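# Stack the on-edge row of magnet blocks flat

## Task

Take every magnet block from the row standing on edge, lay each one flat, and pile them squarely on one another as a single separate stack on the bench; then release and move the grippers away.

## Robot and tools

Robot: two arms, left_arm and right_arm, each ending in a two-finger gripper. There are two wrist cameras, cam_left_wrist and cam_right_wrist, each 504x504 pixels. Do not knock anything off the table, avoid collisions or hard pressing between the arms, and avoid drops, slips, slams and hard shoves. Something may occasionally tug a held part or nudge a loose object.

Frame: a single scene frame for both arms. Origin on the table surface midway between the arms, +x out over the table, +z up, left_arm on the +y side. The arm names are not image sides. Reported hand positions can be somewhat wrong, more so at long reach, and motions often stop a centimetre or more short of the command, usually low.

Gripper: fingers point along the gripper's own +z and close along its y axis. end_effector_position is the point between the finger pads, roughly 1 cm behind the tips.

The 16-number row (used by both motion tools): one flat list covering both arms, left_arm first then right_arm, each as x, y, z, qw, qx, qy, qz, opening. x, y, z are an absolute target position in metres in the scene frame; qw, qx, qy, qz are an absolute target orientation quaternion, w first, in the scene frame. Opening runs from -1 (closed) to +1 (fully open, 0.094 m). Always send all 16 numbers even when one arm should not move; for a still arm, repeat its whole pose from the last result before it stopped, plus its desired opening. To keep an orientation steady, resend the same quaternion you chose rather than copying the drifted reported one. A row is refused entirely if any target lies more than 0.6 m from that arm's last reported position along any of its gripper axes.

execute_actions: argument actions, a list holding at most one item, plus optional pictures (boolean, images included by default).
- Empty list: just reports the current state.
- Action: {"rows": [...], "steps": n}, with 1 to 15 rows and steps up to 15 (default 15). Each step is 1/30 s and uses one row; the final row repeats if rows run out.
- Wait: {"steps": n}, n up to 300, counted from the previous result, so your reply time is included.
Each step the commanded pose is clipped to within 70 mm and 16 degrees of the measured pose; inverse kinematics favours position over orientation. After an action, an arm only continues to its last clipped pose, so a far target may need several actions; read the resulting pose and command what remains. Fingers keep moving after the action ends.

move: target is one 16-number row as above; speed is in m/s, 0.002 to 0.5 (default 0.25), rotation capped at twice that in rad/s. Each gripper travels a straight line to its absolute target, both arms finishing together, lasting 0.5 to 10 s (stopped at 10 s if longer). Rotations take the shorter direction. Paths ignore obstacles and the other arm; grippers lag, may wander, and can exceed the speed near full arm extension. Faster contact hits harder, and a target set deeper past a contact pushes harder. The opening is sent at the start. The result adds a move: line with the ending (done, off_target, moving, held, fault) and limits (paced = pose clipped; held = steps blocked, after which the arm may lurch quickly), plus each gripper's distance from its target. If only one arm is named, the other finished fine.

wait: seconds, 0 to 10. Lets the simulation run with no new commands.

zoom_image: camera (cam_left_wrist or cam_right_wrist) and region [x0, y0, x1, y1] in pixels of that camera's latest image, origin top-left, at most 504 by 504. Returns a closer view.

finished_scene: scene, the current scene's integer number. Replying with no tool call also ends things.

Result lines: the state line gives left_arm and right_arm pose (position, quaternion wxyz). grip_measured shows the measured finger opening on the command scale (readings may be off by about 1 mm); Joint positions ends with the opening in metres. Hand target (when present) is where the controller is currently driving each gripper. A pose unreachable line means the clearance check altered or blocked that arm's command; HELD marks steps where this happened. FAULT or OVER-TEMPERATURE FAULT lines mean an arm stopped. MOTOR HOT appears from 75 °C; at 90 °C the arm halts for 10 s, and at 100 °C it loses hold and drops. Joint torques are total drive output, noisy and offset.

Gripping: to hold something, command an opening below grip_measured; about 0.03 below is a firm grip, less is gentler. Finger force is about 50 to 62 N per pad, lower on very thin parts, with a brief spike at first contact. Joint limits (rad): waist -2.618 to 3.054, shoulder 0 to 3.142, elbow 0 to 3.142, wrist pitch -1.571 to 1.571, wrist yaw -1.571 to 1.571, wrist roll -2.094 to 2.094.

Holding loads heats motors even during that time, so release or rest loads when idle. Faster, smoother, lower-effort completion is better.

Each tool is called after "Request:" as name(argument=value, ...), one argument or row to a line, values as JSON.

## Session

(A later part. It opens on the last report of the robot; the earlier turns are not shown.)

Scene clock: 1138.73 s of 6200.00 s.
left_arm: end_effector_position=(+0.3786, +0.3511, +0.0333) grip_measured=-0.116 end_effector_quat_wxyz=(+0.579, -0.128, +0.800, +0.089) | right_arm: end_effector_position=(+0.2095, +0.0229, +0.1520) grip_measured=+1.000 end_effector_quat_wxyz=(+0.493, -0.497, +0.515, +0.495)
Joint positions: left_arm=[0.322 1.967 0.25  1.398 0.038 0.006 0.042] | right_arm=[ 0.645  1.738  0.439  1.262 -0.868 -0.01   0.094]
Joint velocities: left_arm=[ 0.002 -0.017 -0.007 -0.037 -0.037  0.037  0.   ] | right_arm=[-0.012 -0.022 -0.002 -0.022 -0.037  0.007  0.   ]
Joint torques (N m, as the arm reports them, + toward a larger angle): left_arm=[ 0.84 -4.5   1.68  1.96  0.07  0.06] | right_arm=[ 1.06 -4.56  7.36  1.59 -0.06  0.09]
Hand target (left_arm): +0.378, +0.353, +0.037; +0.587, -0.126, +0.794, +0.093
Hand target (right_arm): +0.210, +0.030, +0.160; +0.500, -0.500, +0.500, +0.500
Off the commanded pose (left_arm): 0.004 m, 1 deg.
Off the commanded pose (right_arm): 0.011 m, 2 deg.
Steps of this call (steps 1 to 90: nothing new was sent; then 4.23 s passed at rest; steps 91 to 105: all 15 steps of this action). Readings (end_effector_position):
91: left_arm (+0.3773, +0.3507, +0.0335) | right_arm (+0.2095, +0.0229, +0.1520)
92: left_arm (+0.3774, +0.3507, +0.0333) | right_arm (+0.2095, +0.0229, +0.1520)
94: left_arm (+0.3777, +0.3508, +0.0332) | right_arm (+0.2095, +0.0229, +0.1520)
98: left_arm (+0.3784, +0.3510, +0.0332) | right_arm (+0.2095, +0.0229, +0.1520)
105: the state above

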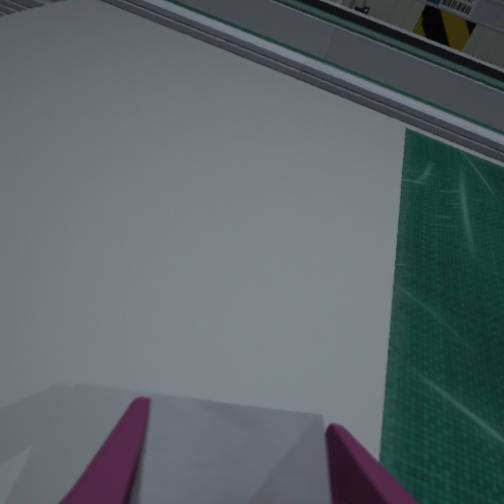

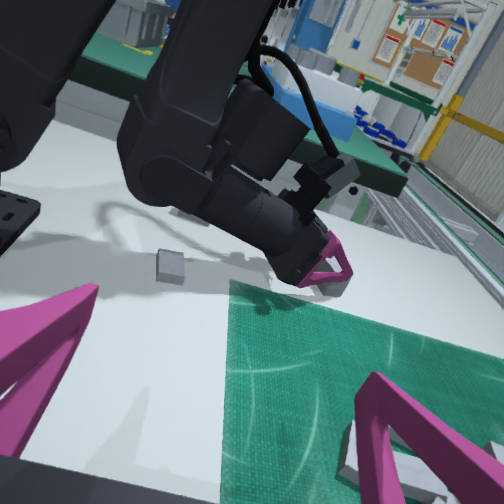

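Request:
execute_actions(
  actions=[
    {"rows": [[0.3785,0.3525,0.038,0.579,-0.128,0.800,0.089,-0.05,0.21,0.03,0.16,0.5,-0.5,0.5,0.5,1],[0.3785,0.3525,0.038,0.579,-0.128,0.800,0.089,0.0,0.21,0.03,0.16,0.5,-0.5,0.5,0.5,1],[0.3785,0.3525,0.040,0.579,-0.128,0.800,0.089,0.3,0.21,0.03,0.16,0.5,-0.5,0.5,0.5,1]], "steps": 15},
  ],
  pictures=false,
)

Request:
move(
  target=[0.355,0.345,0.12,0.5665,-0.1281,0.8091,0.0897,0.3,0.21,0.03,0.16,0.5,-0.5,0.5,0.5,1],
  speed=0.2,
)

Request:
zoom_image(
  camera="cam_right_wrist",
  region=[280, 220, 380, 320],
)

Scene clock: 1144.93 s of 6200.00 s.
left_arm: end_effector_position=(+0.3766, +0.3504, +0.0303) grip_measured=+0.298 end_effector_quat_wxyz=(+0.568, -0.130, +0.808, +0.087) | right_arm: end_effector_position=(+0.2095, +0.0229, +0.1520) grip_measured=+1.000 end_effector_quat_wxyz=(+0.493, -0.497, +0.515, +0.495)
Joint positions: left_arm=[0.322 1.939 0.25  1.343 0.038 0.006 0.061] | right_arm=[ 0.645  1.738  0.439  1.262 -0.868 -0.01   0.094]
Joint velocities: left_arm=[-0.022 -0.017 -0.002 -0.081 -0.037 -0.11  -0.   ] | right_arm=[-0.002  0.002  0.002 -0.095 -0.066 -0.051  0.   ]
Joint torques (N m, as the arm reports them, + toward a larger angle): left_arm=[ 0.52 -7.21  2.5   1.64  0.05  0.  ] | right_arm=[ 1.03 -4.68  7.46  1.6  -0.07  0.11]
Hand target (left_arm): +0.379, +0.353, +0.040; +0.579, -0.128, +0.800, +0.089
Hand target (right_arm): +0.210, +0.030, +0.160; +0.500, -0.500, +0.500, +0.500
Off the commanded pose (left_arm): 0.010 m, 2 deg.
Off the commanded pose (right_arm): 0.011 m, 2 deg.
Steps of this call (steps 1 to 90: nothing new was sent; then 2.70 s passed at rest; steps 91 to 105: all 15 steps of this action). Readings (end_effector_position):
91: left_arm (+0.3784, +0.3510, +0.0329) | right_arm (+0.2095, +0.0229, +0.1520)
92: left_arm (+0.3782, +0.3510, +0.0326) | right_arm (+0.2095, +0.0229, +0.1520)
94: left_arm (+0.3777, +0.3508, +0.0323) | right_arm (+0.2095, +0.0229, +0.1520)
98: left_arm (+0.3775, +0.3507, +0.0331) | right_arm (+0.2095, +0.0229, +0.1520)
105: the state above

Scene clock: 1146.53 s of 6200.00 s.
left_arm: end_effector_position=(+0.3478, +0.3398, +0.1023) grip_measured=+0.298 end_effector_quat_wxyz=(+0.545, -0.132, +0.824, +0.083) | right_arm: end_effector_position=(+0.2095, +0.0229, +0.1520) grip_measured=+1.000 end_effector_quat_wxyz=(+0.493, -0.497, +0.515, +0.495)
Joint positions: left_arm=[0.322 1.231 0.263 0.566 0.038 0.009 0.061] | right_arm=[ 0.645  1.738  0.439  1.262 -0.868 -0.01   0.094]
Joint velocities: left_arm=[ 0.017 -0.002  0.002 -0.007 -0.051  0.022 -0.   ] | right_arm=[ 0.017 -0.002 -0.007  0.007 -0.022  0.037  0.   ]
Joint torques (N m, as the arm reports them, + toward a larger angle): left_arm=[ 0.9  -4.06  8.57  1.59  0.07  0.04] | right_arm=[ 0.95 -4.57  7.45  1.6  -0.06  0.11]
Hand target (left_arm): +0.354, +0.345, +0.123; +0.566, -0.128, +0.809, +0.090
Hand target (right_arm): +0.210, +0.030, +0.160; +0.500, -0.500, +0.500, +0.500
Off the commanded pose (left_arm): 0.020 m, 3 deg.
Off the commanded pose (right_arm): 0.011 m, 2 deg.
move: off_target (left_arm, right_arm)

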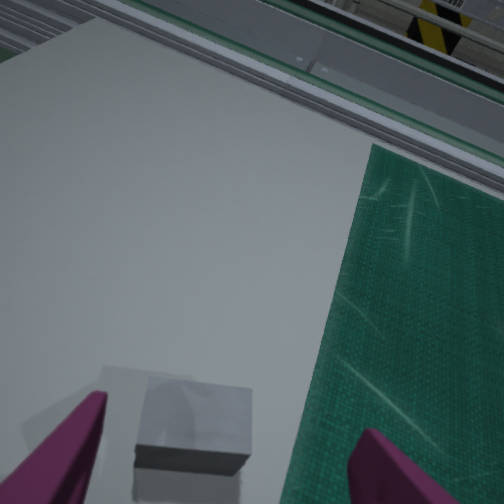

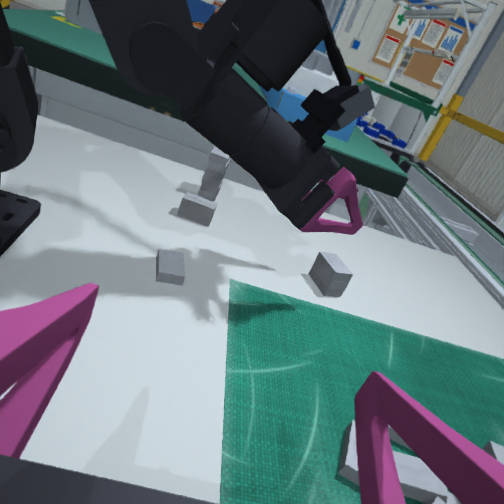

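Region (280, 220, 380, 320) of cam_right_wrist's 504x504 image, scaled by 5.040, with more detail than that image has.

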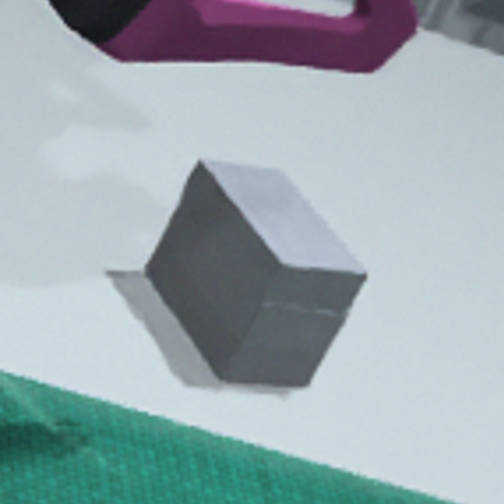

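Request:
move(
  target=[0.184,0.284,0.10,0.0,-0.135,0.991,0.0,0.45,0.21,0.03,0.16,0.5,-0.5,0.5,0.5,1],
  speed=0.35,
)

Scene clock: 1154.27 s of 6200.00 s.
left_arm: end_effector_position=(+0.1769, +0.2813, +0.0965) grip_measured=+0.447 end_effector_quat_wxyz=(-0.006, -0.138, +0.990, +0.002) | right_arm: end_effector_position=(+0.2095, +0.0229, +0.1520) grip_measured=+1.000 end_effector_quat_wxyz=(+0.493, -0.497, +0.515, +0.495)
Joint positions: left_arm=[ 0.3    1.181  0.87  -1.271 -0.005  0.052  0.068] | right_arm=[ 0.645  1.738  0.439  1.262 -0.868 -0.01   0.094]
Joint velocities: left_arm=[-0.022 -0.002 -0.002 -0.037 -0.066 -0.007  0.   ] | right_arm=[-0.027  0.002  0.017  0.007 -0.022 -0.051  0.   ]
Joint torques (N m, as the arm reports them, + toward a larger angle): left_arm=[-1.18 -1.19  8.68  0.15 -0.12 -0.03] | right_arm=[ 0.99 -4.59  7.37  1.6  -0.07  0.1 ]
Hand target (left_arm): +0.182, +0.283, +0.103; -0.001, -0.133, +0.991, +0.008
Hand target (right_arm): +0.210, +0.030, +0.160; +0.500, -0.500, +0.500, +0.500
Off the commanded pose (left_arm): 0.008 m, 1 deg.
Off the commanded pose (right_arm): 0.011 m, 2 deg.
After step 90, 2.40 s passed at rest.
move: off_target (right_arm)

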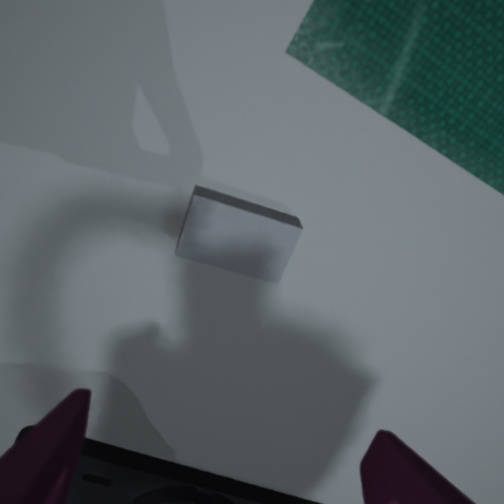

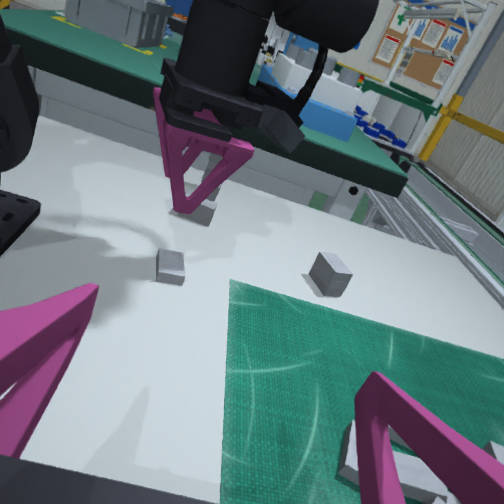

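Request:
zoom_image(
  camera="cam_left_wrist",
  region=[160, 170, 320, 300],
)

Region (160, 170, 320, 300) of cam_left_wrist's 504x504 image, scaled by 3.150, with more detail than that image has; it fills the top 410 rows of this view, and the rest is white.

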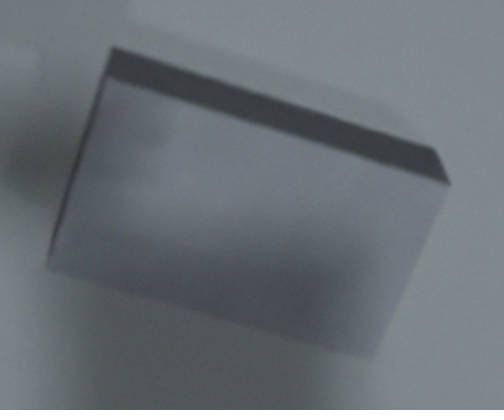

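Request:
move(
  target=[0.194,0.2865,0.035,0.0,-0.0958,0.9954,0.0,0.45,0.21,0.03,0.16,0.5,-0.5,0.5,0.5,1],
  speed=0.15,
)

Scene clock: 1168.20 s of 6200.00 s.
left_arm: end_effector_position=(+0.1903, +0.2859, +0.0371) grip_measured=+0.447 end_effector_quat_wxyz=(-0.005, -0.098, +0.995, +0.002) | right_arm: end_effector_position=(+0.2095, +0.0229, +0.1520) grip_measured=+1.000 end_effector_quat_wxyz=(+0.493, -0.497, +0.515, +0.495)
Joint positions: left_arm=[ 0.3    1.296  0.703 -0.988 -0.006  0.134  0.068] | right_arm=[ 0.645  1.738  0.439  1.262 -0.868 -0.01   0.094]
Joint velocities: left_arm=[ 0.002  0.007 -0.012  0.007 -0.022 -0.007  0.   ] | right_arm=[-0.017 -0.002 -0.012 -0.007  0.066 -0.037  0.   ]
Joint torques (N m, as the arm reports them, + toward a larger angle): left_arm=[ 0.13 -1.51  5.45  0.44  0.03  0.02] | right_arm=[ 0.99 -4.7   7.46  1.58 -0.05  0.08]
Hand target (left_arm): +0.194, +0.287, +0.035; -0.000, -0.096, +0.995, +0.000
Hand target (right_arm): +0.210, +0.030, +0.160; +0.500, -0.500, +0.500, +0.500
Off the commanded pose (left_arm): 0.004 m, 1 deg.
Off the commanded pose (right_arm): 0.011 m, 2 deg.
After step 90, 9.83 s passed at rest.
move: off_target (right_arm)

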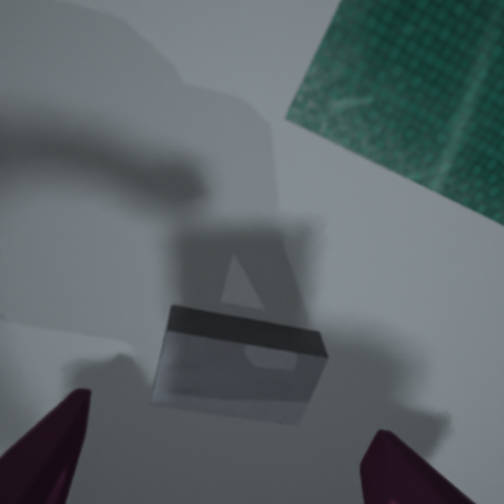

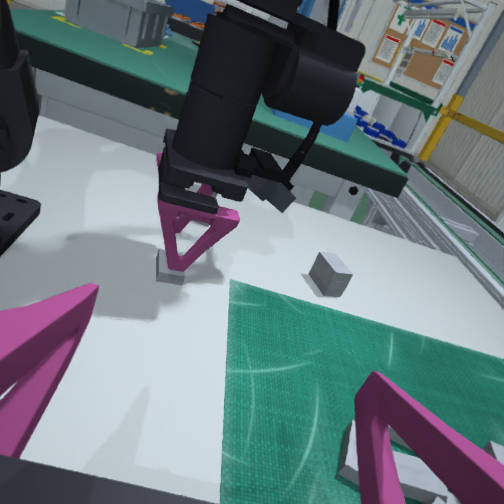

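Request:
move(
  target=[0.1935,0.2865,0.009,0.0,-0.0958,0.9954,0.0,0.45,0.21,0.03,0.16,0.5,-0.5,0.5,0.5,1],
  speed=0.08,
)

Request:
zoom_image(
  camera="cam_right_wrist",
  region=[130, 200, 250, 300],
)

Scene clock: 1178.60 s of 6200.00 s.
left_arm: end_effector_position=(+0.1848, +0.2841, +0.0116) grip_measured=+0.447 end_effector_quat_wxyz=(-0.016, -0.097, +0.995, -0.001) | right_arm: end_effector_position=(+0.2095, +0.0229, +0.1520) grip_measured=+1.000 end_effector_quat_wxyz=(+0.493, -0.497, +0.515, +0.495)
Joint positions: left_arm=[ 0.3    1.345  0.627 -0.885 -0.006  0.134  0.068] | right_arm=[ 0.645  1.738  0.439  1.262 -0.868 -0.01   0.094]
Joint velocities: left_arm=[-0.017 -0.007 -0.017 -0.037 -0.007 -0.037 -0.001] | right_arm=[-0.007  0.017 -0.017  0.051 -0.066  0.037  0.   ]
Joint torques (N m, as the arm reports them, + toward a larger angle): left_arm=[ 0.13 -1.88  5.07  0.61  0.04  0.02] | right_arm=[ 1.01 -4.63  7.39  1.59 -0.08  0.11]
Hand target (left_arm): +0.193, +0.286, +0.009; -0.000, -0.096, +0.995, +0.000
Hand target (right_arm): +0.210, +0.030, +0.160; +0.500, -0.500, +0.500, +0.500
Off the commanded pose (left_arm): 0.009 m, 2 deg.
Off the commanded pose (right_arm): 0.011 m, 2 deg.
After step 90, 6.63 s passed at rest.
move: off_target (right_arm)

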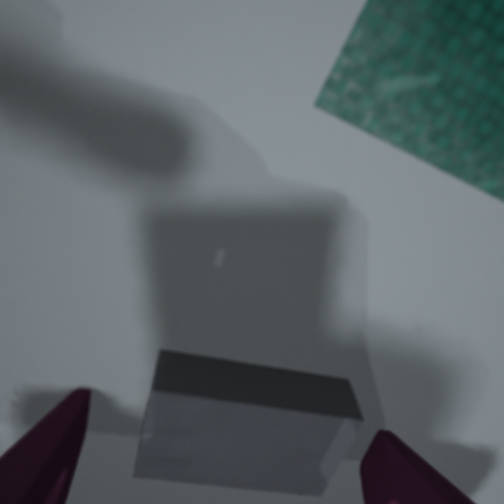

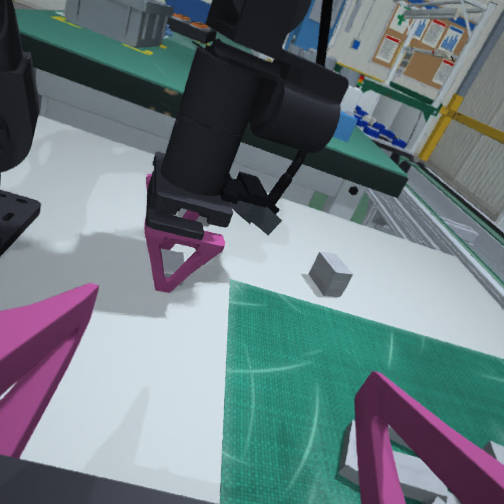

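Region (130, 200, 250, 300) of cam_right_wrist's 504x504 image, scaled by 4.200, with more detail than that image has.

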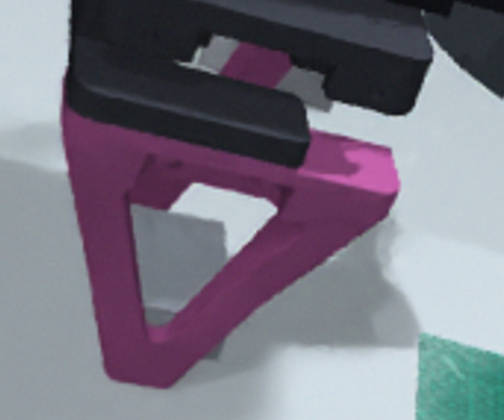

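Request:
execute_actions(
  actions=[
    {"rows": [[0.190,0.2855,0.010,0.0,-0.0958,0.9954,0.0,0.1,0.21,0.03,0.16,0.5,-0.5,0.5,0.5,1],[0.190,0.2855,0.010,0.0,-0.0958,0.9954,0.0,0.1,0.21,0.03,0.16,0.5,-0.5,0.5,0.5,1],[0.190,0.2855,0.010,0.0,-0.0958,0.9954,0.0,0.1,0.21,0.03,0.16,0.5,-0.5,0.5,0.5,1],[0.190,0.2855,0.010,0.0,-0.0958,0.9954,0.0,0.1,0.21,0.03,0.16,0.5,-0.5,0.5,0.5,1],[0.190,0.2855,0.010,0.0,-0.0958,0.9954,0.0,-0.15,0.21,0.03,0.16,0.5,-0.5,0.5,0.5,1]], "steps": 15},
  ],
)

Request:
move(
  target=[0.192,0.286,0.10,0.0,-0.0958,0.9954,0.0,-0.15,0.21,0.03,0.16,0.5,-0.5,0.5,0.5,1],
  speed=0.2,
)

Scene clock: 1192.47 s of 6200.00 s.
left_arm: end_effector_position=(+0.1866, +0.2850, +0.0111) grip_measured=-0.117 end_effector_quat_wxyz=(-0.012, -0.097, +0.995, +0.001) | right_arm: end_effector_position=(+0.2095, +0.0229, +0.1520) grip_measured=+1.000 end_effector_quat_wxyz=(+0.493, -0.497, +0.515, +0.495)
Joint positions: left_arm=[ 0.3    1.345  0.625 -0.874 -0.008  0.135  0.042] | right_arm=[ 0.645  1.738  0.439  1.262 -0.868 -0.01   0.094]
Joint velocities: left_arm=[ 0.002 -0.002  0.002  0.037 -0.081  0.007 -0.   ] | right_arm=[-0.002  0.007 -0.017  0.051 -0.066 -0.066  0.   ]
Joint torques (N m, as the arm reports them, + toward a larger angle): left_arm=[ 0.29 -3.22  4.42  0.44  0.09  0.04] | right_arm=[ 0.94 -4.63  7.39  1.58 -0.05  0.09]
Hand target (left_arm): +0.190, +0.285, +0.010; -0.000, -0.096, +0.995, -0.000
Hand target (right_arm): +0.210, +0.030, +0.160; +0.500, -0.500, +0.500, +0.500
Off the commanded pose (left_arm): 0.004 m, 1 deg.
Off the commanded pose (right_arm): 0.011 m, 2 deg.
Steps of this call (steps 1 to 90: nothing new was sent; then 10.37 s passed at rest; steps 91 to 105: all 15 steps of this action). Readings (end_effector_position):
91: left_arm (+0.1851, +0.2842, +0.0116) | right_arm (+0.2095, +0.0229, +0.1520)
92: left_arm (+0.1857, +0.2844, +0.0116) | right_arm (+0.2095, +0.0229, +0.1520)
94: left_arm (+0.1865, +0.2846, +0.0114) | right_arm (+0.2095, +0.0229, +0.1520)
98: left_arm (+0.1866, +0.2850, +0.0111) | right_arm (+0.2095, +0.0229, +0.1520)
105: the state above

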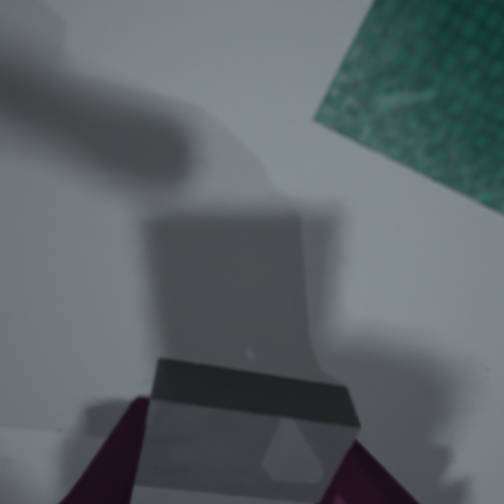

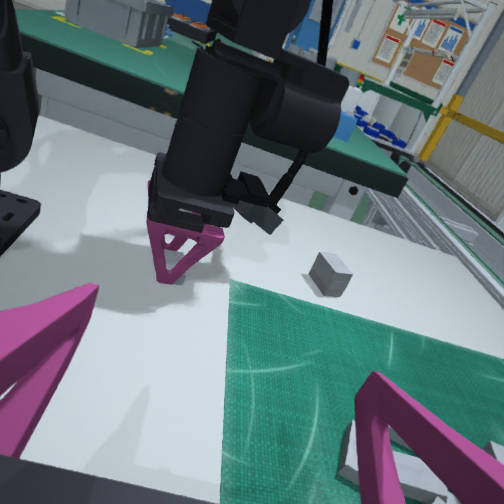

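Scene clock: 1193.83 s of 6200.00 s.
left_arm: end_effector_position=(+0.1865, +0.2850, +0.0894) grip_measured=-0.117 end_effector_quat_wxyz=(-0.020, -0.097, +0.995, -0.001) | right_arm: end_effector_position=(+0.2095, +0.0229, +0.1520) grip_measured=+1.000 end_effector_quat_wxyz=(+0.493, -0.497, +0.515, +0.495)
Joint positions: left_arm=[ 0.3    1.257  0.889 -1.243 -0.008  0.135  0.042] | right_arm=[ 0.645  1.738  0.439  1.262 -0.868 -0.01   0.094]
Joint velocities: left_arm=[-0.002  0.007 -0.007 -0.007 -0.007  0.051  0.   ] | right_arm=[-0.017  0.002 -0.012 -0.139  0.022  0.037  0.   ]
Joint torques (N m, as the arm reports them, + toward a larger angle): left_arm=[ 0.23 -4.17  8.26  0.08  0.06  0.01] | right_arm=[ 0.99 -4.64  7.41  1.58 -0.07  0.11]
Hand target (left_arm): +0.191, +0.286, +0.100; +0.000, -0.096, +0.995, -0.000
Hand target (right_arm): +0.210, +0.030, +0.160; +0.500, -0.500, +0.500, +0.500
Off the commanded pose (left_arm): 0.012 m, 2 deg.
Off the commanded pose (right_arm): 0.011 m, 2 deg.
move: off_target (left_arm, right_arm)

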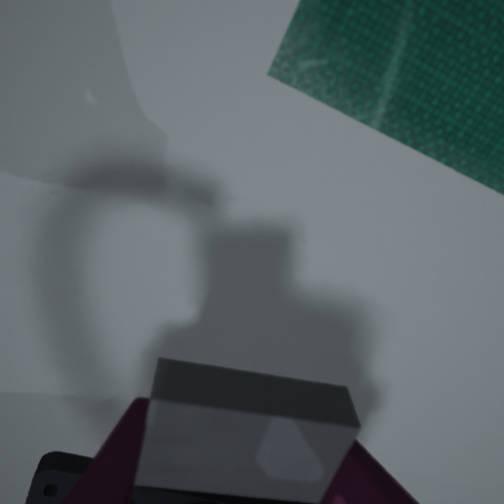

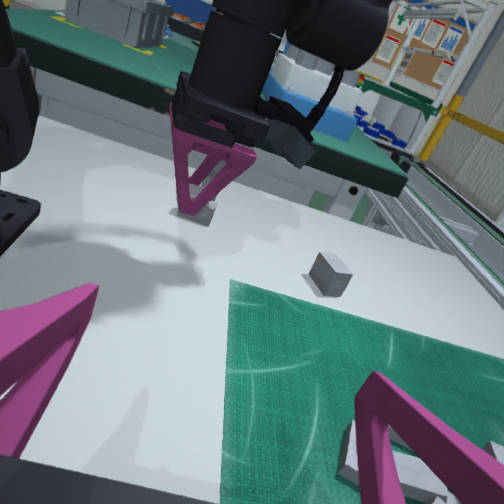

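Request:
move(
  target=[0.378,0.352,0.10,0.0,-0.1564,0.9877,0.0,-0.15,0.21,0.03,0.16,0.5,-0.5,0.5,0.5,1],
  speed=0.3,
)

Scene clock: 1199.20 s of 6200.00 s.
left_arm: end_effector_position=(+0.3726, +0.3486, +0.0858) grip_measured=-0.117 end_effector_quat_wxyz=(-0.016, -0.149, +0.989, +0.001) | right_arm: end_effector_position=(+0.2095, +0.0229, +0.1520) grip_measured=+1.000 end_effector_quat_wxyz=(+0.493, -0.497, +0.515, +0.495)
Joint positions: left_arm=[ 0.3    2.008  1.674 -1.267 -0.008  0.029  0.042] | right_arm=[ 0.645  1.738  0.439  1.262 -0.868 -0.01   0.094]
Joint velocities: left_arm=[-0.007 -0.032  0.007 -0.022  0.066  0.022  0.001] | right_arm=[0.002 0.002 0.012 0.022 0.051 0.022 0.   ]
Joint torques (N m, as the arm reports them, + toward a larger angle): left_arm=[ 0.7  -9.75  8.74  0.07  0.06 -0.07] | right_arm=[ 0.98 -4.65  7.47  1.59 -0.05  0.1 ]
Hand target (left_arm): +0.378, +0.352, +0.098; +0.000, -0.157, +0.988, -0.000
Hand target (right_arm): +0.210, +0.030, +0.160; +0.500, -0.500, +0.500, +0.500
Off the commanded pose (left_arm): 0.016 m, 2 deg.
Off the commanded pose (right_arm): 0.011 m, 2 deg.
After step 90, 1.00 s passed at rest.
move: off_target (left_arm, right_arm)

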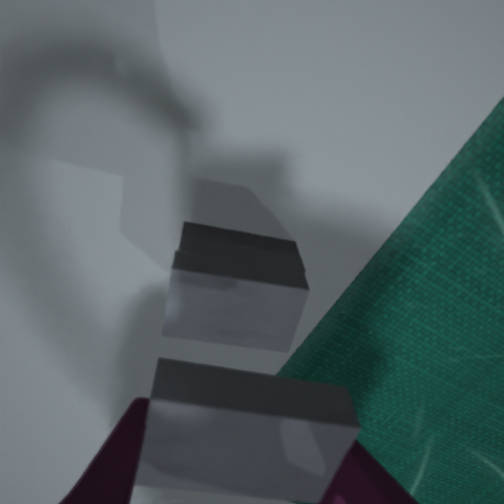

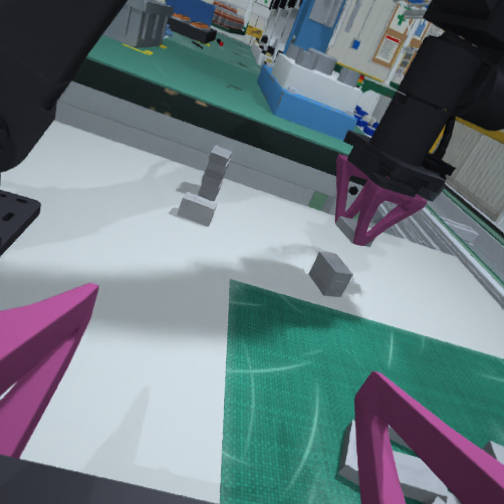

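Request:
zoom_image(
  camera="cam_left_wrist",
  region=[130, 200, 380, 450],
)

Region (130, 200, 380, 450) of cam_left_wrist's 504x504 image, scaled by 2.016, with more detail than that image has.

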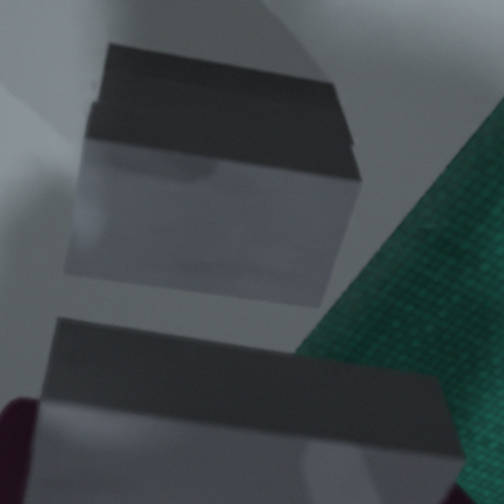

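Request:
move(
  target=[0.375,0.350,0.058,0.0,-0.1736,0.9848,0.0,-0.15,0.21,0.03,0.16,0.5,-0.5,0.5,0.5,1],
  speed=0.08,
)

Request:
zoom_image(
  camera="cam_left_wrist",
  region=[130, 250, 380, 500],
)

Scene clock: 1225.90 s of 6200.00 s.
left_arm: end_effector_position=(+0.3697, +0.3476, +0.0572) grip_measured=-0.117 end_effector_quat_wxyz=(-0.013, -0.168, +0.986, +0.002) | right_arm: end_effector_position=(+0.2095, +0.0229, +0.1520) grip_measured=+1.000 end_effector_quat_wxyz=(+0.493, -0.497, +0.515, +0.495)
Joint positions: left_arm=[ 0.3    2.008  1.559 -1.147 -0.008 -0.008  0.042] | right_arm=[ 0.645  1.738  0.439  1.262 -0.868 -0.01   0.094]
Joint velocities: left_arm=[-0.007 -0.007  0.002  0.037 -0.022 -0.007  0.   ] | right_arm=[-0.002 -0.012 -0.017  0.051  0.022 -0.051  0.   ]
Joint torques (N m, as the arm reports them, + toward a larger angle): left_arm=[ 0.42 -8.9   5.85  0.4   0.08 -0.09] | right_arm=[ 0.95 -4.6   7.44  1.6  -0.06  0.09]
Hand target (left_arm): +0.375, +0.350, +0.058; -0.000, -0.174, +0.985, -0.000
Hand target (right_arm): +0.210, +0.030, +0.160; +0.500, -0.500, +0.500, +0.500
Off the commanded pose (left_arm): 0.006 m, 2 deg.
Off the commanded pose (right_arm): 0.011 m, 2 deg.
After step 90, 22.73 s passed at rest.
move: off_target (right_arm)

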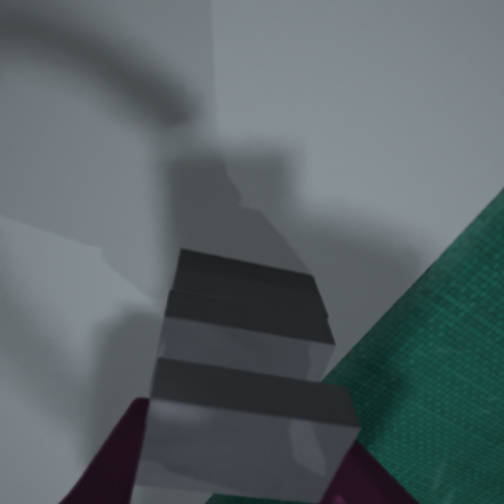

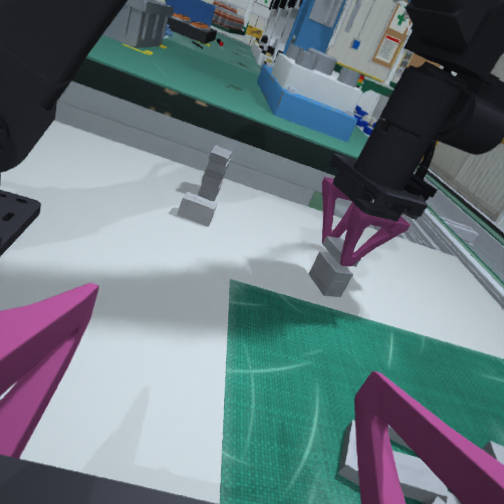

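Region (130, 250, 380, 500) of cam_left_wrist's 504x504 image, scaled by 2.016, with more detail than that image has.

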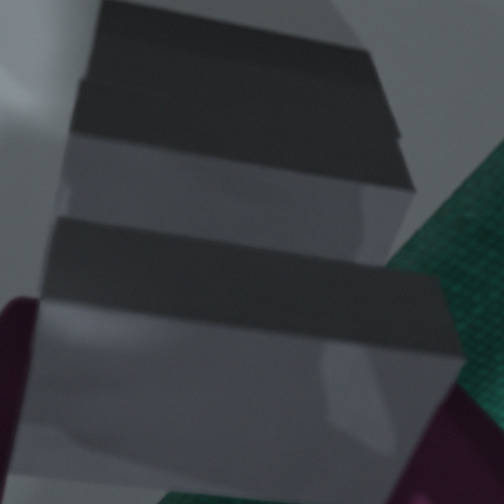

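Request:
move(
  target=[0.380,0.3518,0.055,0.0,-0.1736,0.9848,0.0,-0.15,0.21,0.03,0.16,0.5,-0.5,0.5,0.5,1],
  speed=0.02,
)

Scene clock: 1238.10 s of 6200.00 s.
left_arm: end_effector_position=(+0.3690, +0.3474, +0.0487) grip_measured=-0.117 end_effector_quat_wxyz=(-0.023, -0.168, +0.985, +0.000) | right_arm: end_effector_position=(+0.2095, +0.0229, +0.1520) grip_measured=+1.000 end_effector_quat_wxyz=(+0.493, -0.497, +0.515, +0.495)
Joint positions: left_arm=[ 0.3    2.032  1.559 -1.144 -0.008 -0.009  0.042] | right_arm=[ 0.645  1.738  0.439  1.262 -0.868 -0.01   0.094]
Joint velocities: left_arm=[-0.002  0.022 -0.007 -0.007  0.007 -0.007  0.001] | right_arm=[-0.032 -0.017 -0.002 -0.007 -0.051 -0.007  0.   ]
Joint torques (N m, as the arm reports them, + toward a larger angle): left_arm=[ 0.37 -9.27  7.47  0.34  0.06 -0.08] | right_arm=[ 1.03 -4.68  7.42  1.6  -0.07  0.1 ]
Hand target (left_arm): +0.380, +0.352, +0.055; -0.000, -0.174, +0.985, -0.000
Hand target (right_arm): +0.210, +0.030, +0.160; +0.500, -0.500, +0.500, +0.500
Off the commanded pose (left_arm): 0.013 m, 3 deg.
Off the commanded pose (right_arm): 0.011 m, 2 deg.
After step 90, 8.10 s passed at rest.
move: off_target (left_arm, right_arm)

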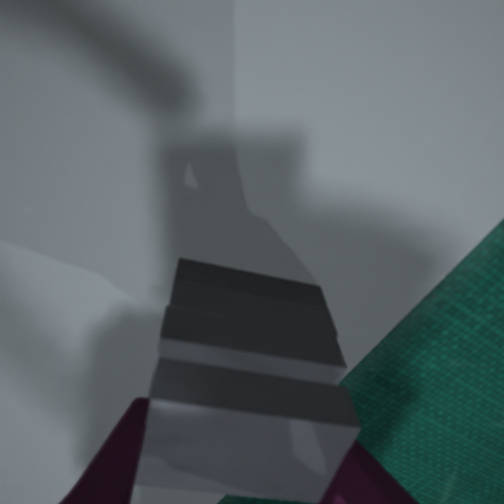

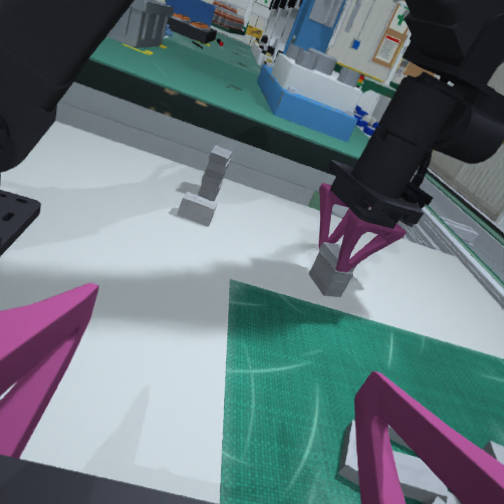

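Request:
execute_actions(
  actions=[],
)

Scene clock: 1255.97 s of 6200.00 s.
left_arm: end_effector_position=(+0.3692, +0.3474, +0.0487) grip_measured=-0.117 end_effector_quat_wxyz=(-0.023, -0.168, +0.986, +0.000) | right_arm: end_effector_position=(+0.2095, +0.0229, +0.1520) grip_measured=+1.000 end_effector_quat_wxyz=(+0.493, -0.497, +0.515, +0.495)
Joint positions: left_arm=[ 0.3    2.032  1.559 -1.143 -0.008 -0.009  0.042] | right_arm=[ 0.645  1.738  0.439  1.262 -0.868 -0.01   0.094]
Joint velocities: left_arm=[-0.002 -0.002  0.002 -0.037 -0.051 -0.081  0.001] | right_arm=[-0.017  0.012 -0.002  0.007  0.037  0.022  0.   ]
Joint torques (N m, as the arm reports them, + toward a larger angle): left_arm=[ 0.47 -9.26  7.56  0.36  0.08 -0.08] | right_arm=[ 1.02 -4.68  7.46  1.59 -0.05  0.09]
Hand target (left_arm): +0.380, +0.352, +0.055; -0.000, -0.174, +0.985, -0.000
Hand target (right_arm): +0.210, +0.030, +0.160; +0.500, -0.500, +0.500, +0.500
Off the commanded pose (left_arm): 0.013 m, 3 deg.
Off the commanded pose (right_arm): 0.011 m, 2 deg.
Steps of this call (steps 1 to 90: nothing new was sent; then 14.87 s passed at rest). Readings (end_effector_position):
1: left_arm (+0.3691, +0.3474, +0.0487) | right_arm (+0.2095, +0.0229, +0.1520)
2: left_arm (+0.3691, +0.3474, +0.0487) | right_arm (+0.2095, +0.0229, +0.1520)
4: left_arm (+0.3691, +0.3474, +0.0487) | right_arm (+0.2095, +0.0229, +0.1520)
8: left_arm (+0.3691, +0.3474, +0.0487) | right_arm (+0.2095, +0.0229, +0.1520)
90: the state above

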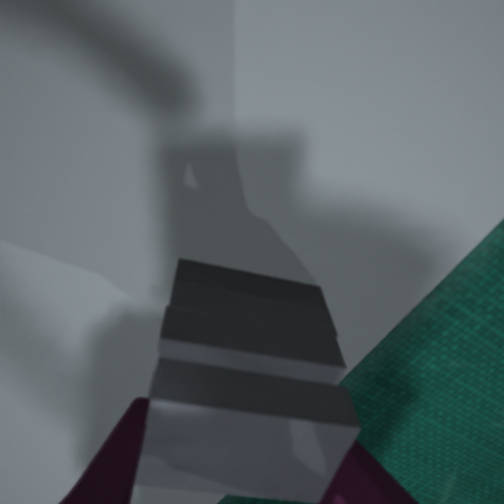

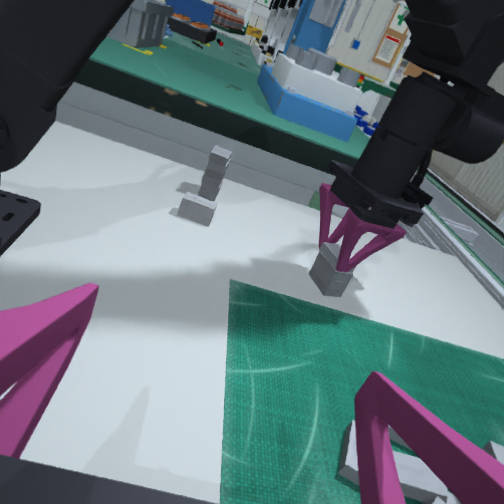

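Request:
move(
  target=[0.388,0.3545,0.075,0,-0.1736,0.9848,0,-0.15,0.21,0.03,0.16,0.5,-0.5,0.5,0.5,1],
  speed=0.05,
)

Scene clock: 1259.80 s of 6200.00 s.
left_arm: end_effector_position=(+0.3830, +0.3522, +0.0669) grip_measured=-0.117 end_effector_quat_wxyz=(-0.009, -0.168, +0.986, +0.002) | right_arm: end_effector_position=(+0.2095, +0.0229, +0.1520) grip_measured=+1.000 end_effector_quat_wxyz=(+0.493, -0.497, +0.515, +0.495)
Joint positions: left_arm=[ 0.3    2.048  1.657 -1.197 -0.008 -0.009  0.042] | right_arm=[ 0.645  1.738  0.439  1.262 -0.868 -0.01   0.094]
Joint velocities: left_arm=[-0.017 -0.002 -0.007 -0.022  0.007 -0.007  0.001] | right_arm=[ 0.007 -0.017  0.017  0.037 -0.022 -0.066  0.   ]
Joint torques (N m, as the arm reports them, + toward a larger angle): left_arm=[ 0.5  -9.3   8.54  0.13  0.07 -0.07] | right_arm=[ 1.01 -4.68  7.48  1.58 -0.06  0.12]
Hand target (left_arm): +0.388, +0.354, +0.075; +0.000, -0.174, +0.985, -0.000
Hand target (right_arm): +0.210, +0.030, +0.160; +0.500, -0.500, +0.500, +0.500
Off the commanded pose (left_arm): 0.010 m, 1 deg.
Off the commanded pose (right_arm): 0.011 m, 2 deg.
move: off_target (right_arm)

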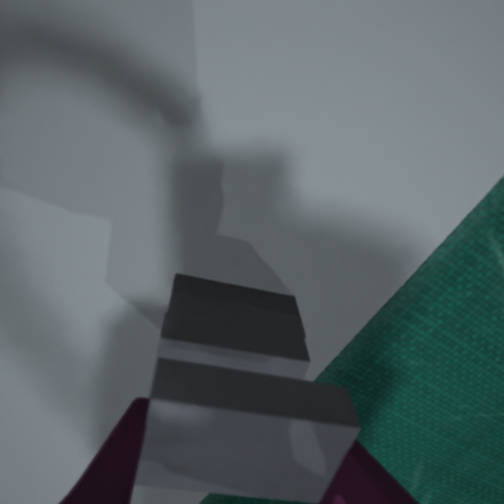

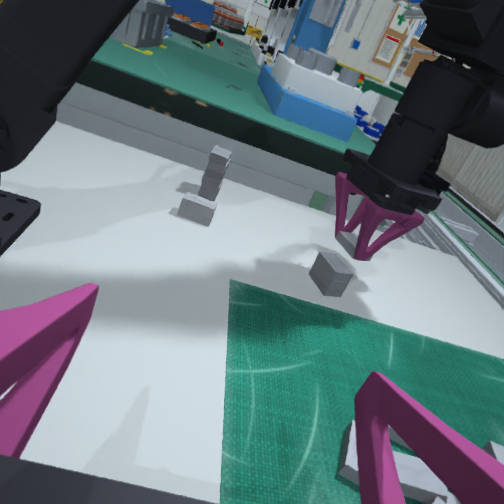

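Request:
move(
  target=[0.385,0.3535,0.058,0,-0.1736,0.9848,0,-0.15,0.21,0.03,0.16,0.5,-0.5,0.5,0.5,1],
  speed=0.03,
)

Scene clock: 1264.33 s of 6200.00 s.
left_arm: end_effector_position=(+0.3794, +0.3509, +0.0577) grip_measured=-0.117 end_effector_quat_wxyz=(-0.013, -0.168, +0.986, +0.002) | right_arm: end_effector_position=(+0.2095, +0.0229, +0.1520) grip_measured=+1.000 end_effector_quat_wxyz=(+0.493, -0.497, +0.515, +0.495)
Joint positions: left_arm=[ 0.3    2.048  1.62  -1.169 -0.008 -0.009  0.042] | right_arm=[ 0.645  1.738  0.439  1.262 -0.868 -0.01   0.094]
Joint velocities: left_arm=[ 0.007  0.007 -0.007 -0.066  0.007  0.007 -0.001] | right_arm=[-0.017 -0.012  0.012 -0.037  0.022  0.037  0.   ]
Joint torques (N m, as the arm reports them, + toward a larger angle): left_arm=[ 0.36 -9.3   5.89  0.39  0.07 -0.06] | right_arm=[ 0.93 -4.59  7.43  1.59 -0.04  0.09]
Hand target (left_arm): +0.385, +0.354, +0.058; -0.000, -0.174, +0.985, -0.000
Hand target (right_arm): +0.210, +0.030, +0.160; +0.500, -0.500, +0.500, +0.500
Off the commanded pose (left_arm): 0.006 m, 2 deg.
Off the commanded pose (right_arm): 0.011 m, 2 deg.
After step 90, 0.73 s passed at rest.
move: off_target (right_arm)

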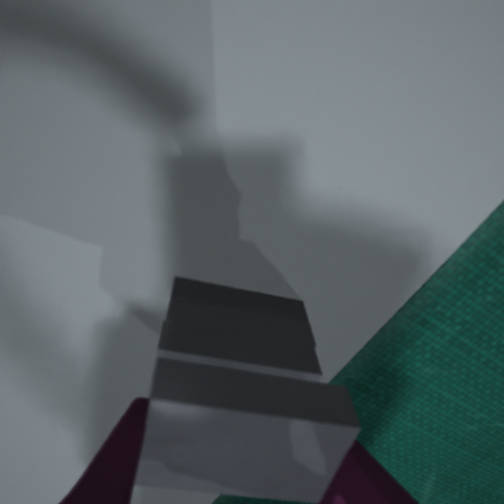

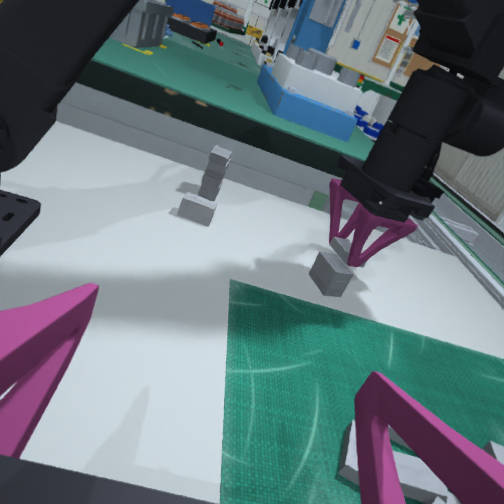

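Request:
move(
  target=[0.383,0.3528,0.047,0,-0.1736,0.9848,0,-0.15,0.21,0.03,0.16,0.5,-0.5,0.5,0.5,1],
  speed=0.02,
)

Scene clock: 1268.90 s of 6200.00 s.
left_arm: end_effector_position=(+0.3778, +0.3504, +0.0470) grip_measured=-0.117 end_effector_quat_wxyz=(-0.012, -0.168, +0.986, +0.002) | right_arm: end_effector_position=(+0.2095, +0.0229, +0.1520) grip_measured=+1.000 end_effector_quat_wxyz=(+0.493, -0.497, +0.515, +0.495)
Joint positions: left_arm=[ 0.3    2.048  1.577 -1.123 -0.008 -0.009  0.042] | right_arm=[ 0.645  1.738  0.439  1.262 -0.868 -0.01   0.094]
Joint velocities: left_arm=[ 0.007 -0.002 -0.007  0.081  0.051  0.037 -0.   ] | right_arm=[ 0.002 -0.012  0.007 -0.051 -0.037 -0.007  0.   ]
Joint torques (N m, as the arm reports them, + toward a larger angle): left_arm=[ 0.37 -9.15  5.7   0.41  0.09 -0.08] | right_arm=[ 0.95 -4.65  7.5   1.59 -0.04  0.1 ]
Hand target (left_arm): +0.383, +0.353, +0.047; +0.000, -0.174, +0.985, -0.000
Hand target (right_arm): +0.210, +0.030, +0.160; +0.500, -0.500, +0.500, +0.500
Off the commanded pose (left_arm): 0.006 m, 2 deg.
Off the commanded pose (right_arm): 0.011 m, 2 deg.
After step 90, 0.47 s passed at rest.
move: off_target (right_arm)

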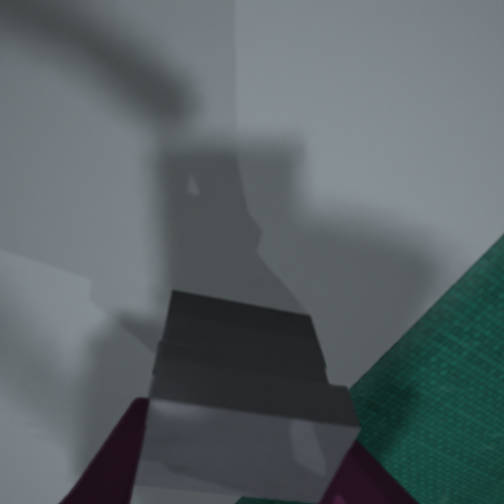

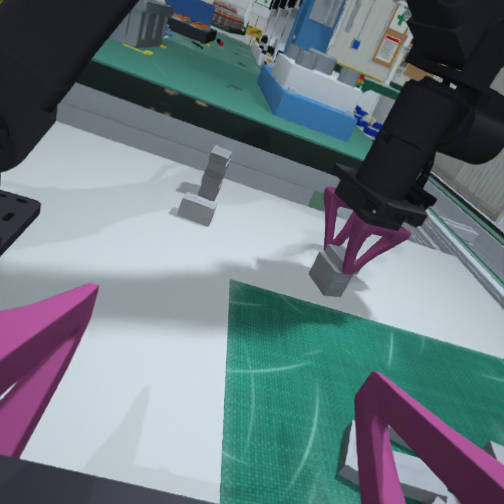

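Request:
zoom_image(
  camera="cam_left_wrist",
  region=[130,270,380,504],
)

Request:
zoom_image(
  camera="cam_right_wrist",
  region=[280,210,380,310],
)

Region (130, 270, 380, 504) of cam_left_wrist's 504x504 image, scaled by 2.016, with more detail than that image has; it fills the top 472 rows of this view, and the rest is white.

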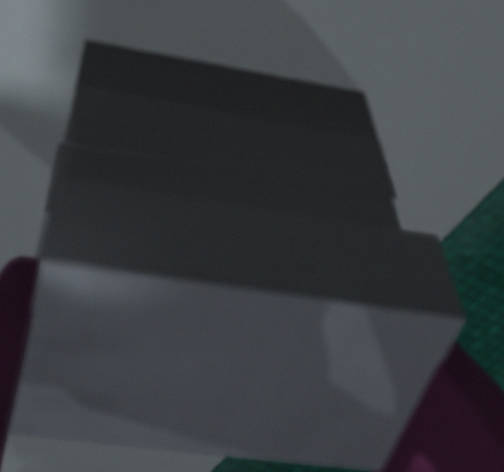

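Region (280, 210, 380, 310) of cam_right_wrist's 504x504 image, scaled by 5.040, with more detail than that image has.

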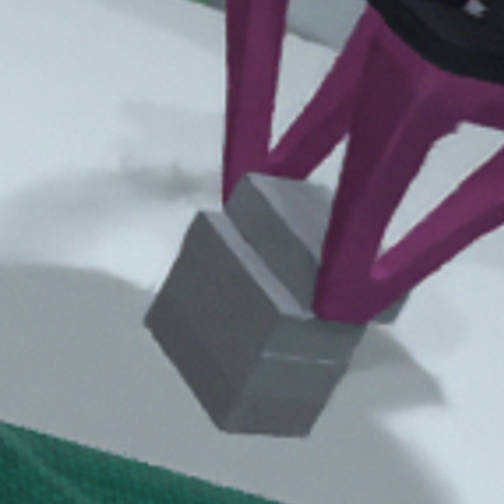

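Request:
move(
  target=[0.3775,0.351,0.049,0,-0.1736,0.9848,0,-0.15,0.21,0.03,0.16,0.5,-0.5,0.5,0.5,1],
  speed=0.01,
)

Scene clock: 1287.73 s of 6200.00 s.
left_arm: end_effector_position=(+0.3767, +0.3499, +0.0453) grip_measured=-0.117 end_effector_quat_wxyz=(-0.012, -0.168, +0.986, +0.002) | right_arm: end_effector_position=(+0.2095, +0.0229, +0.1520) grip_measured=+1.000 end_effector_quat_wxyz=(+0.493, -0.497, +0.515, +0.495)
Joint positions: left_arm=[ 0.3    2.045  1.565 -1.114 -0.007 -0.009  0.042] | right_arm=[ 0.645  1.738  0.439  1.262 -0.868 -0.01   0.094]
Joint velocities: left_arm=[-0.017 -0.012  0.007 -0.007  0.022 -0.007  0.   ] | right_arm=[ 0.002 -0.012 -0.002 -0.066 -0.037  0.022  0.   ]
Joint torques (N m, as the arm reports them, + toward a larger angle): left_arm=[  0.41 -10.72   4.48   0.38   0.09  -0.08] | right_arm=[ 1.01 -4.64  7.42  1.58 -0.07  0.11]
Hand target (left_arm): +0.378, +0.351, +0.049; -0.000, -0.174, +0.985, -0.000
Hand target (right_arm): +0.210, +0.030, +0.160; +0.500, -0.500, +0.500, +0.500
Off the commanded pose (left_arm): 0.004 m, 2 deg.
Off the commanded pose (right_arm): 0.011 m, 2 deg.
After step 90, 13.90 s passed at rest.
move: off_target (right_arm)

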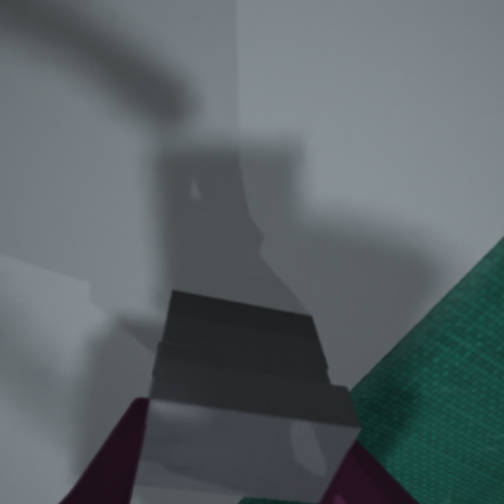

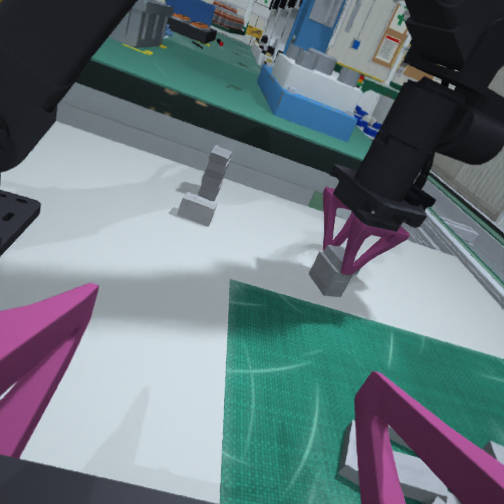

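Request:
move(
  target=[0.373,0.3495,0.060,0,-0.1736,0.9848,0,-0.15,0.21,0.03,0.16,0.5,-0.5,0.5,0.5,1],
  speed=0.02,
)

Scene clock: 1290.97 s of 6200.00 s.
left_arm: end_effector_position=(+0.3737, +0.3489, +0.0459) grip_measured=-0.117 end_effector_quat_wxyz=(-0.014, -0.168, +0.986, +0.001) | right_arm: end_effector_position=(+0.2095, +0.0229, +0.1520) grip_measured=+1.000 end_effector_quat_wxyz=(+0.493, -0.497, +0.515, +0.495)
Joint positions: left_arm=[ 0.3    2.036  1.555 -1.117 -0.007 -0.009  0.042] | right_arm=[ 0.645  1.738  0.439  1.262 -0.868 -0.01   0.094]
Joint velocities: left_arm=[-0.017 -0.007 -0.002 -0.007 -0.037 -0.037 -0.   ] | right_arm=[-0.002 -0.002 -0.027 -0.022  0.022 -0.051  0.   ]
Joint torques (N m, as the arm reports them, + toward a larger angle): left_arm=[  0.44 -12.05   5.68   0.08   0.07  -0.06] | right_arm=[ 1.04 -4.66  7.45  1.57 -0.07  0.1 ]
Hand target (left_arm): +0.373, +0.349, +0.060; -0.000, -0.174, +0.985, -0.000
Hand target (right_arm): +0.210, +0.030, +0.160; +0.500, -0.500, +0.500, +0.500
Off the commanded pose (left_arm): 0.014 m, 2 deg.
Off the commanded pose (right_arm): 0.011 m, 2 deg.
move: off_target (left_arm, right_arm)

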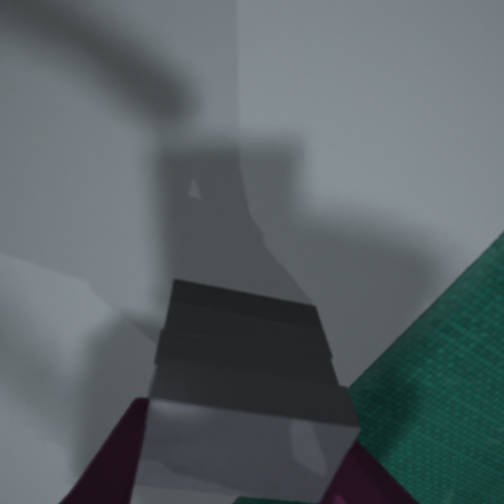

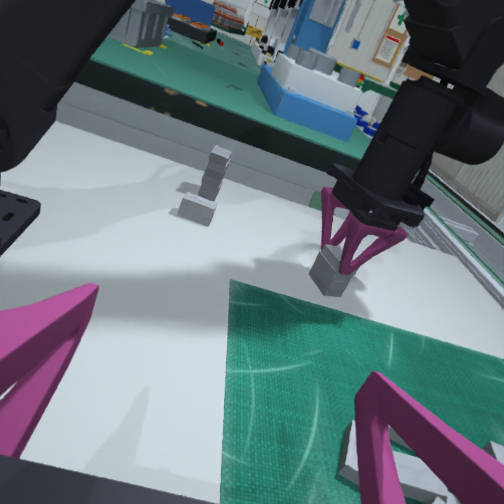

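Request:
zoom_image(
  camera="cam_right_wrist",
  region=[280,210,380,310],
)

Request:
zoom_image(
  camera="cam_left_wrist",
  region=[130,270,380,504],
)

Region (280, 210, 380, 310) of cam_right_wrist's 504x504 image, scaled by 5.040, with more detail than that image has.

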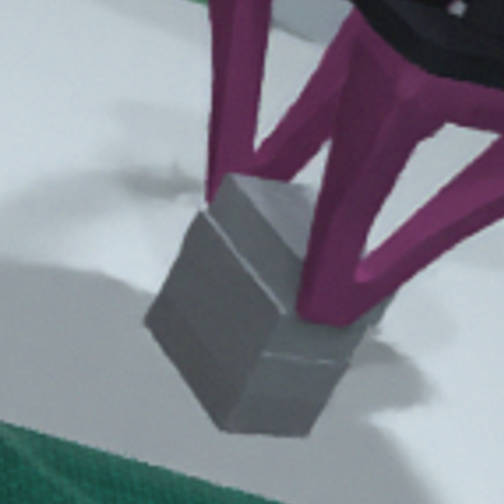

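Region (130, 270, 380, 504) of cam_left_wrist's 504x504 image, scaled by 2.016, with more detail than that image has; it fills the top 472 rows of this view, and the rest is white.

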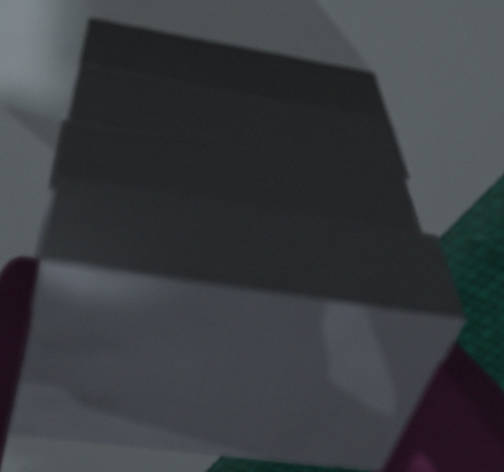

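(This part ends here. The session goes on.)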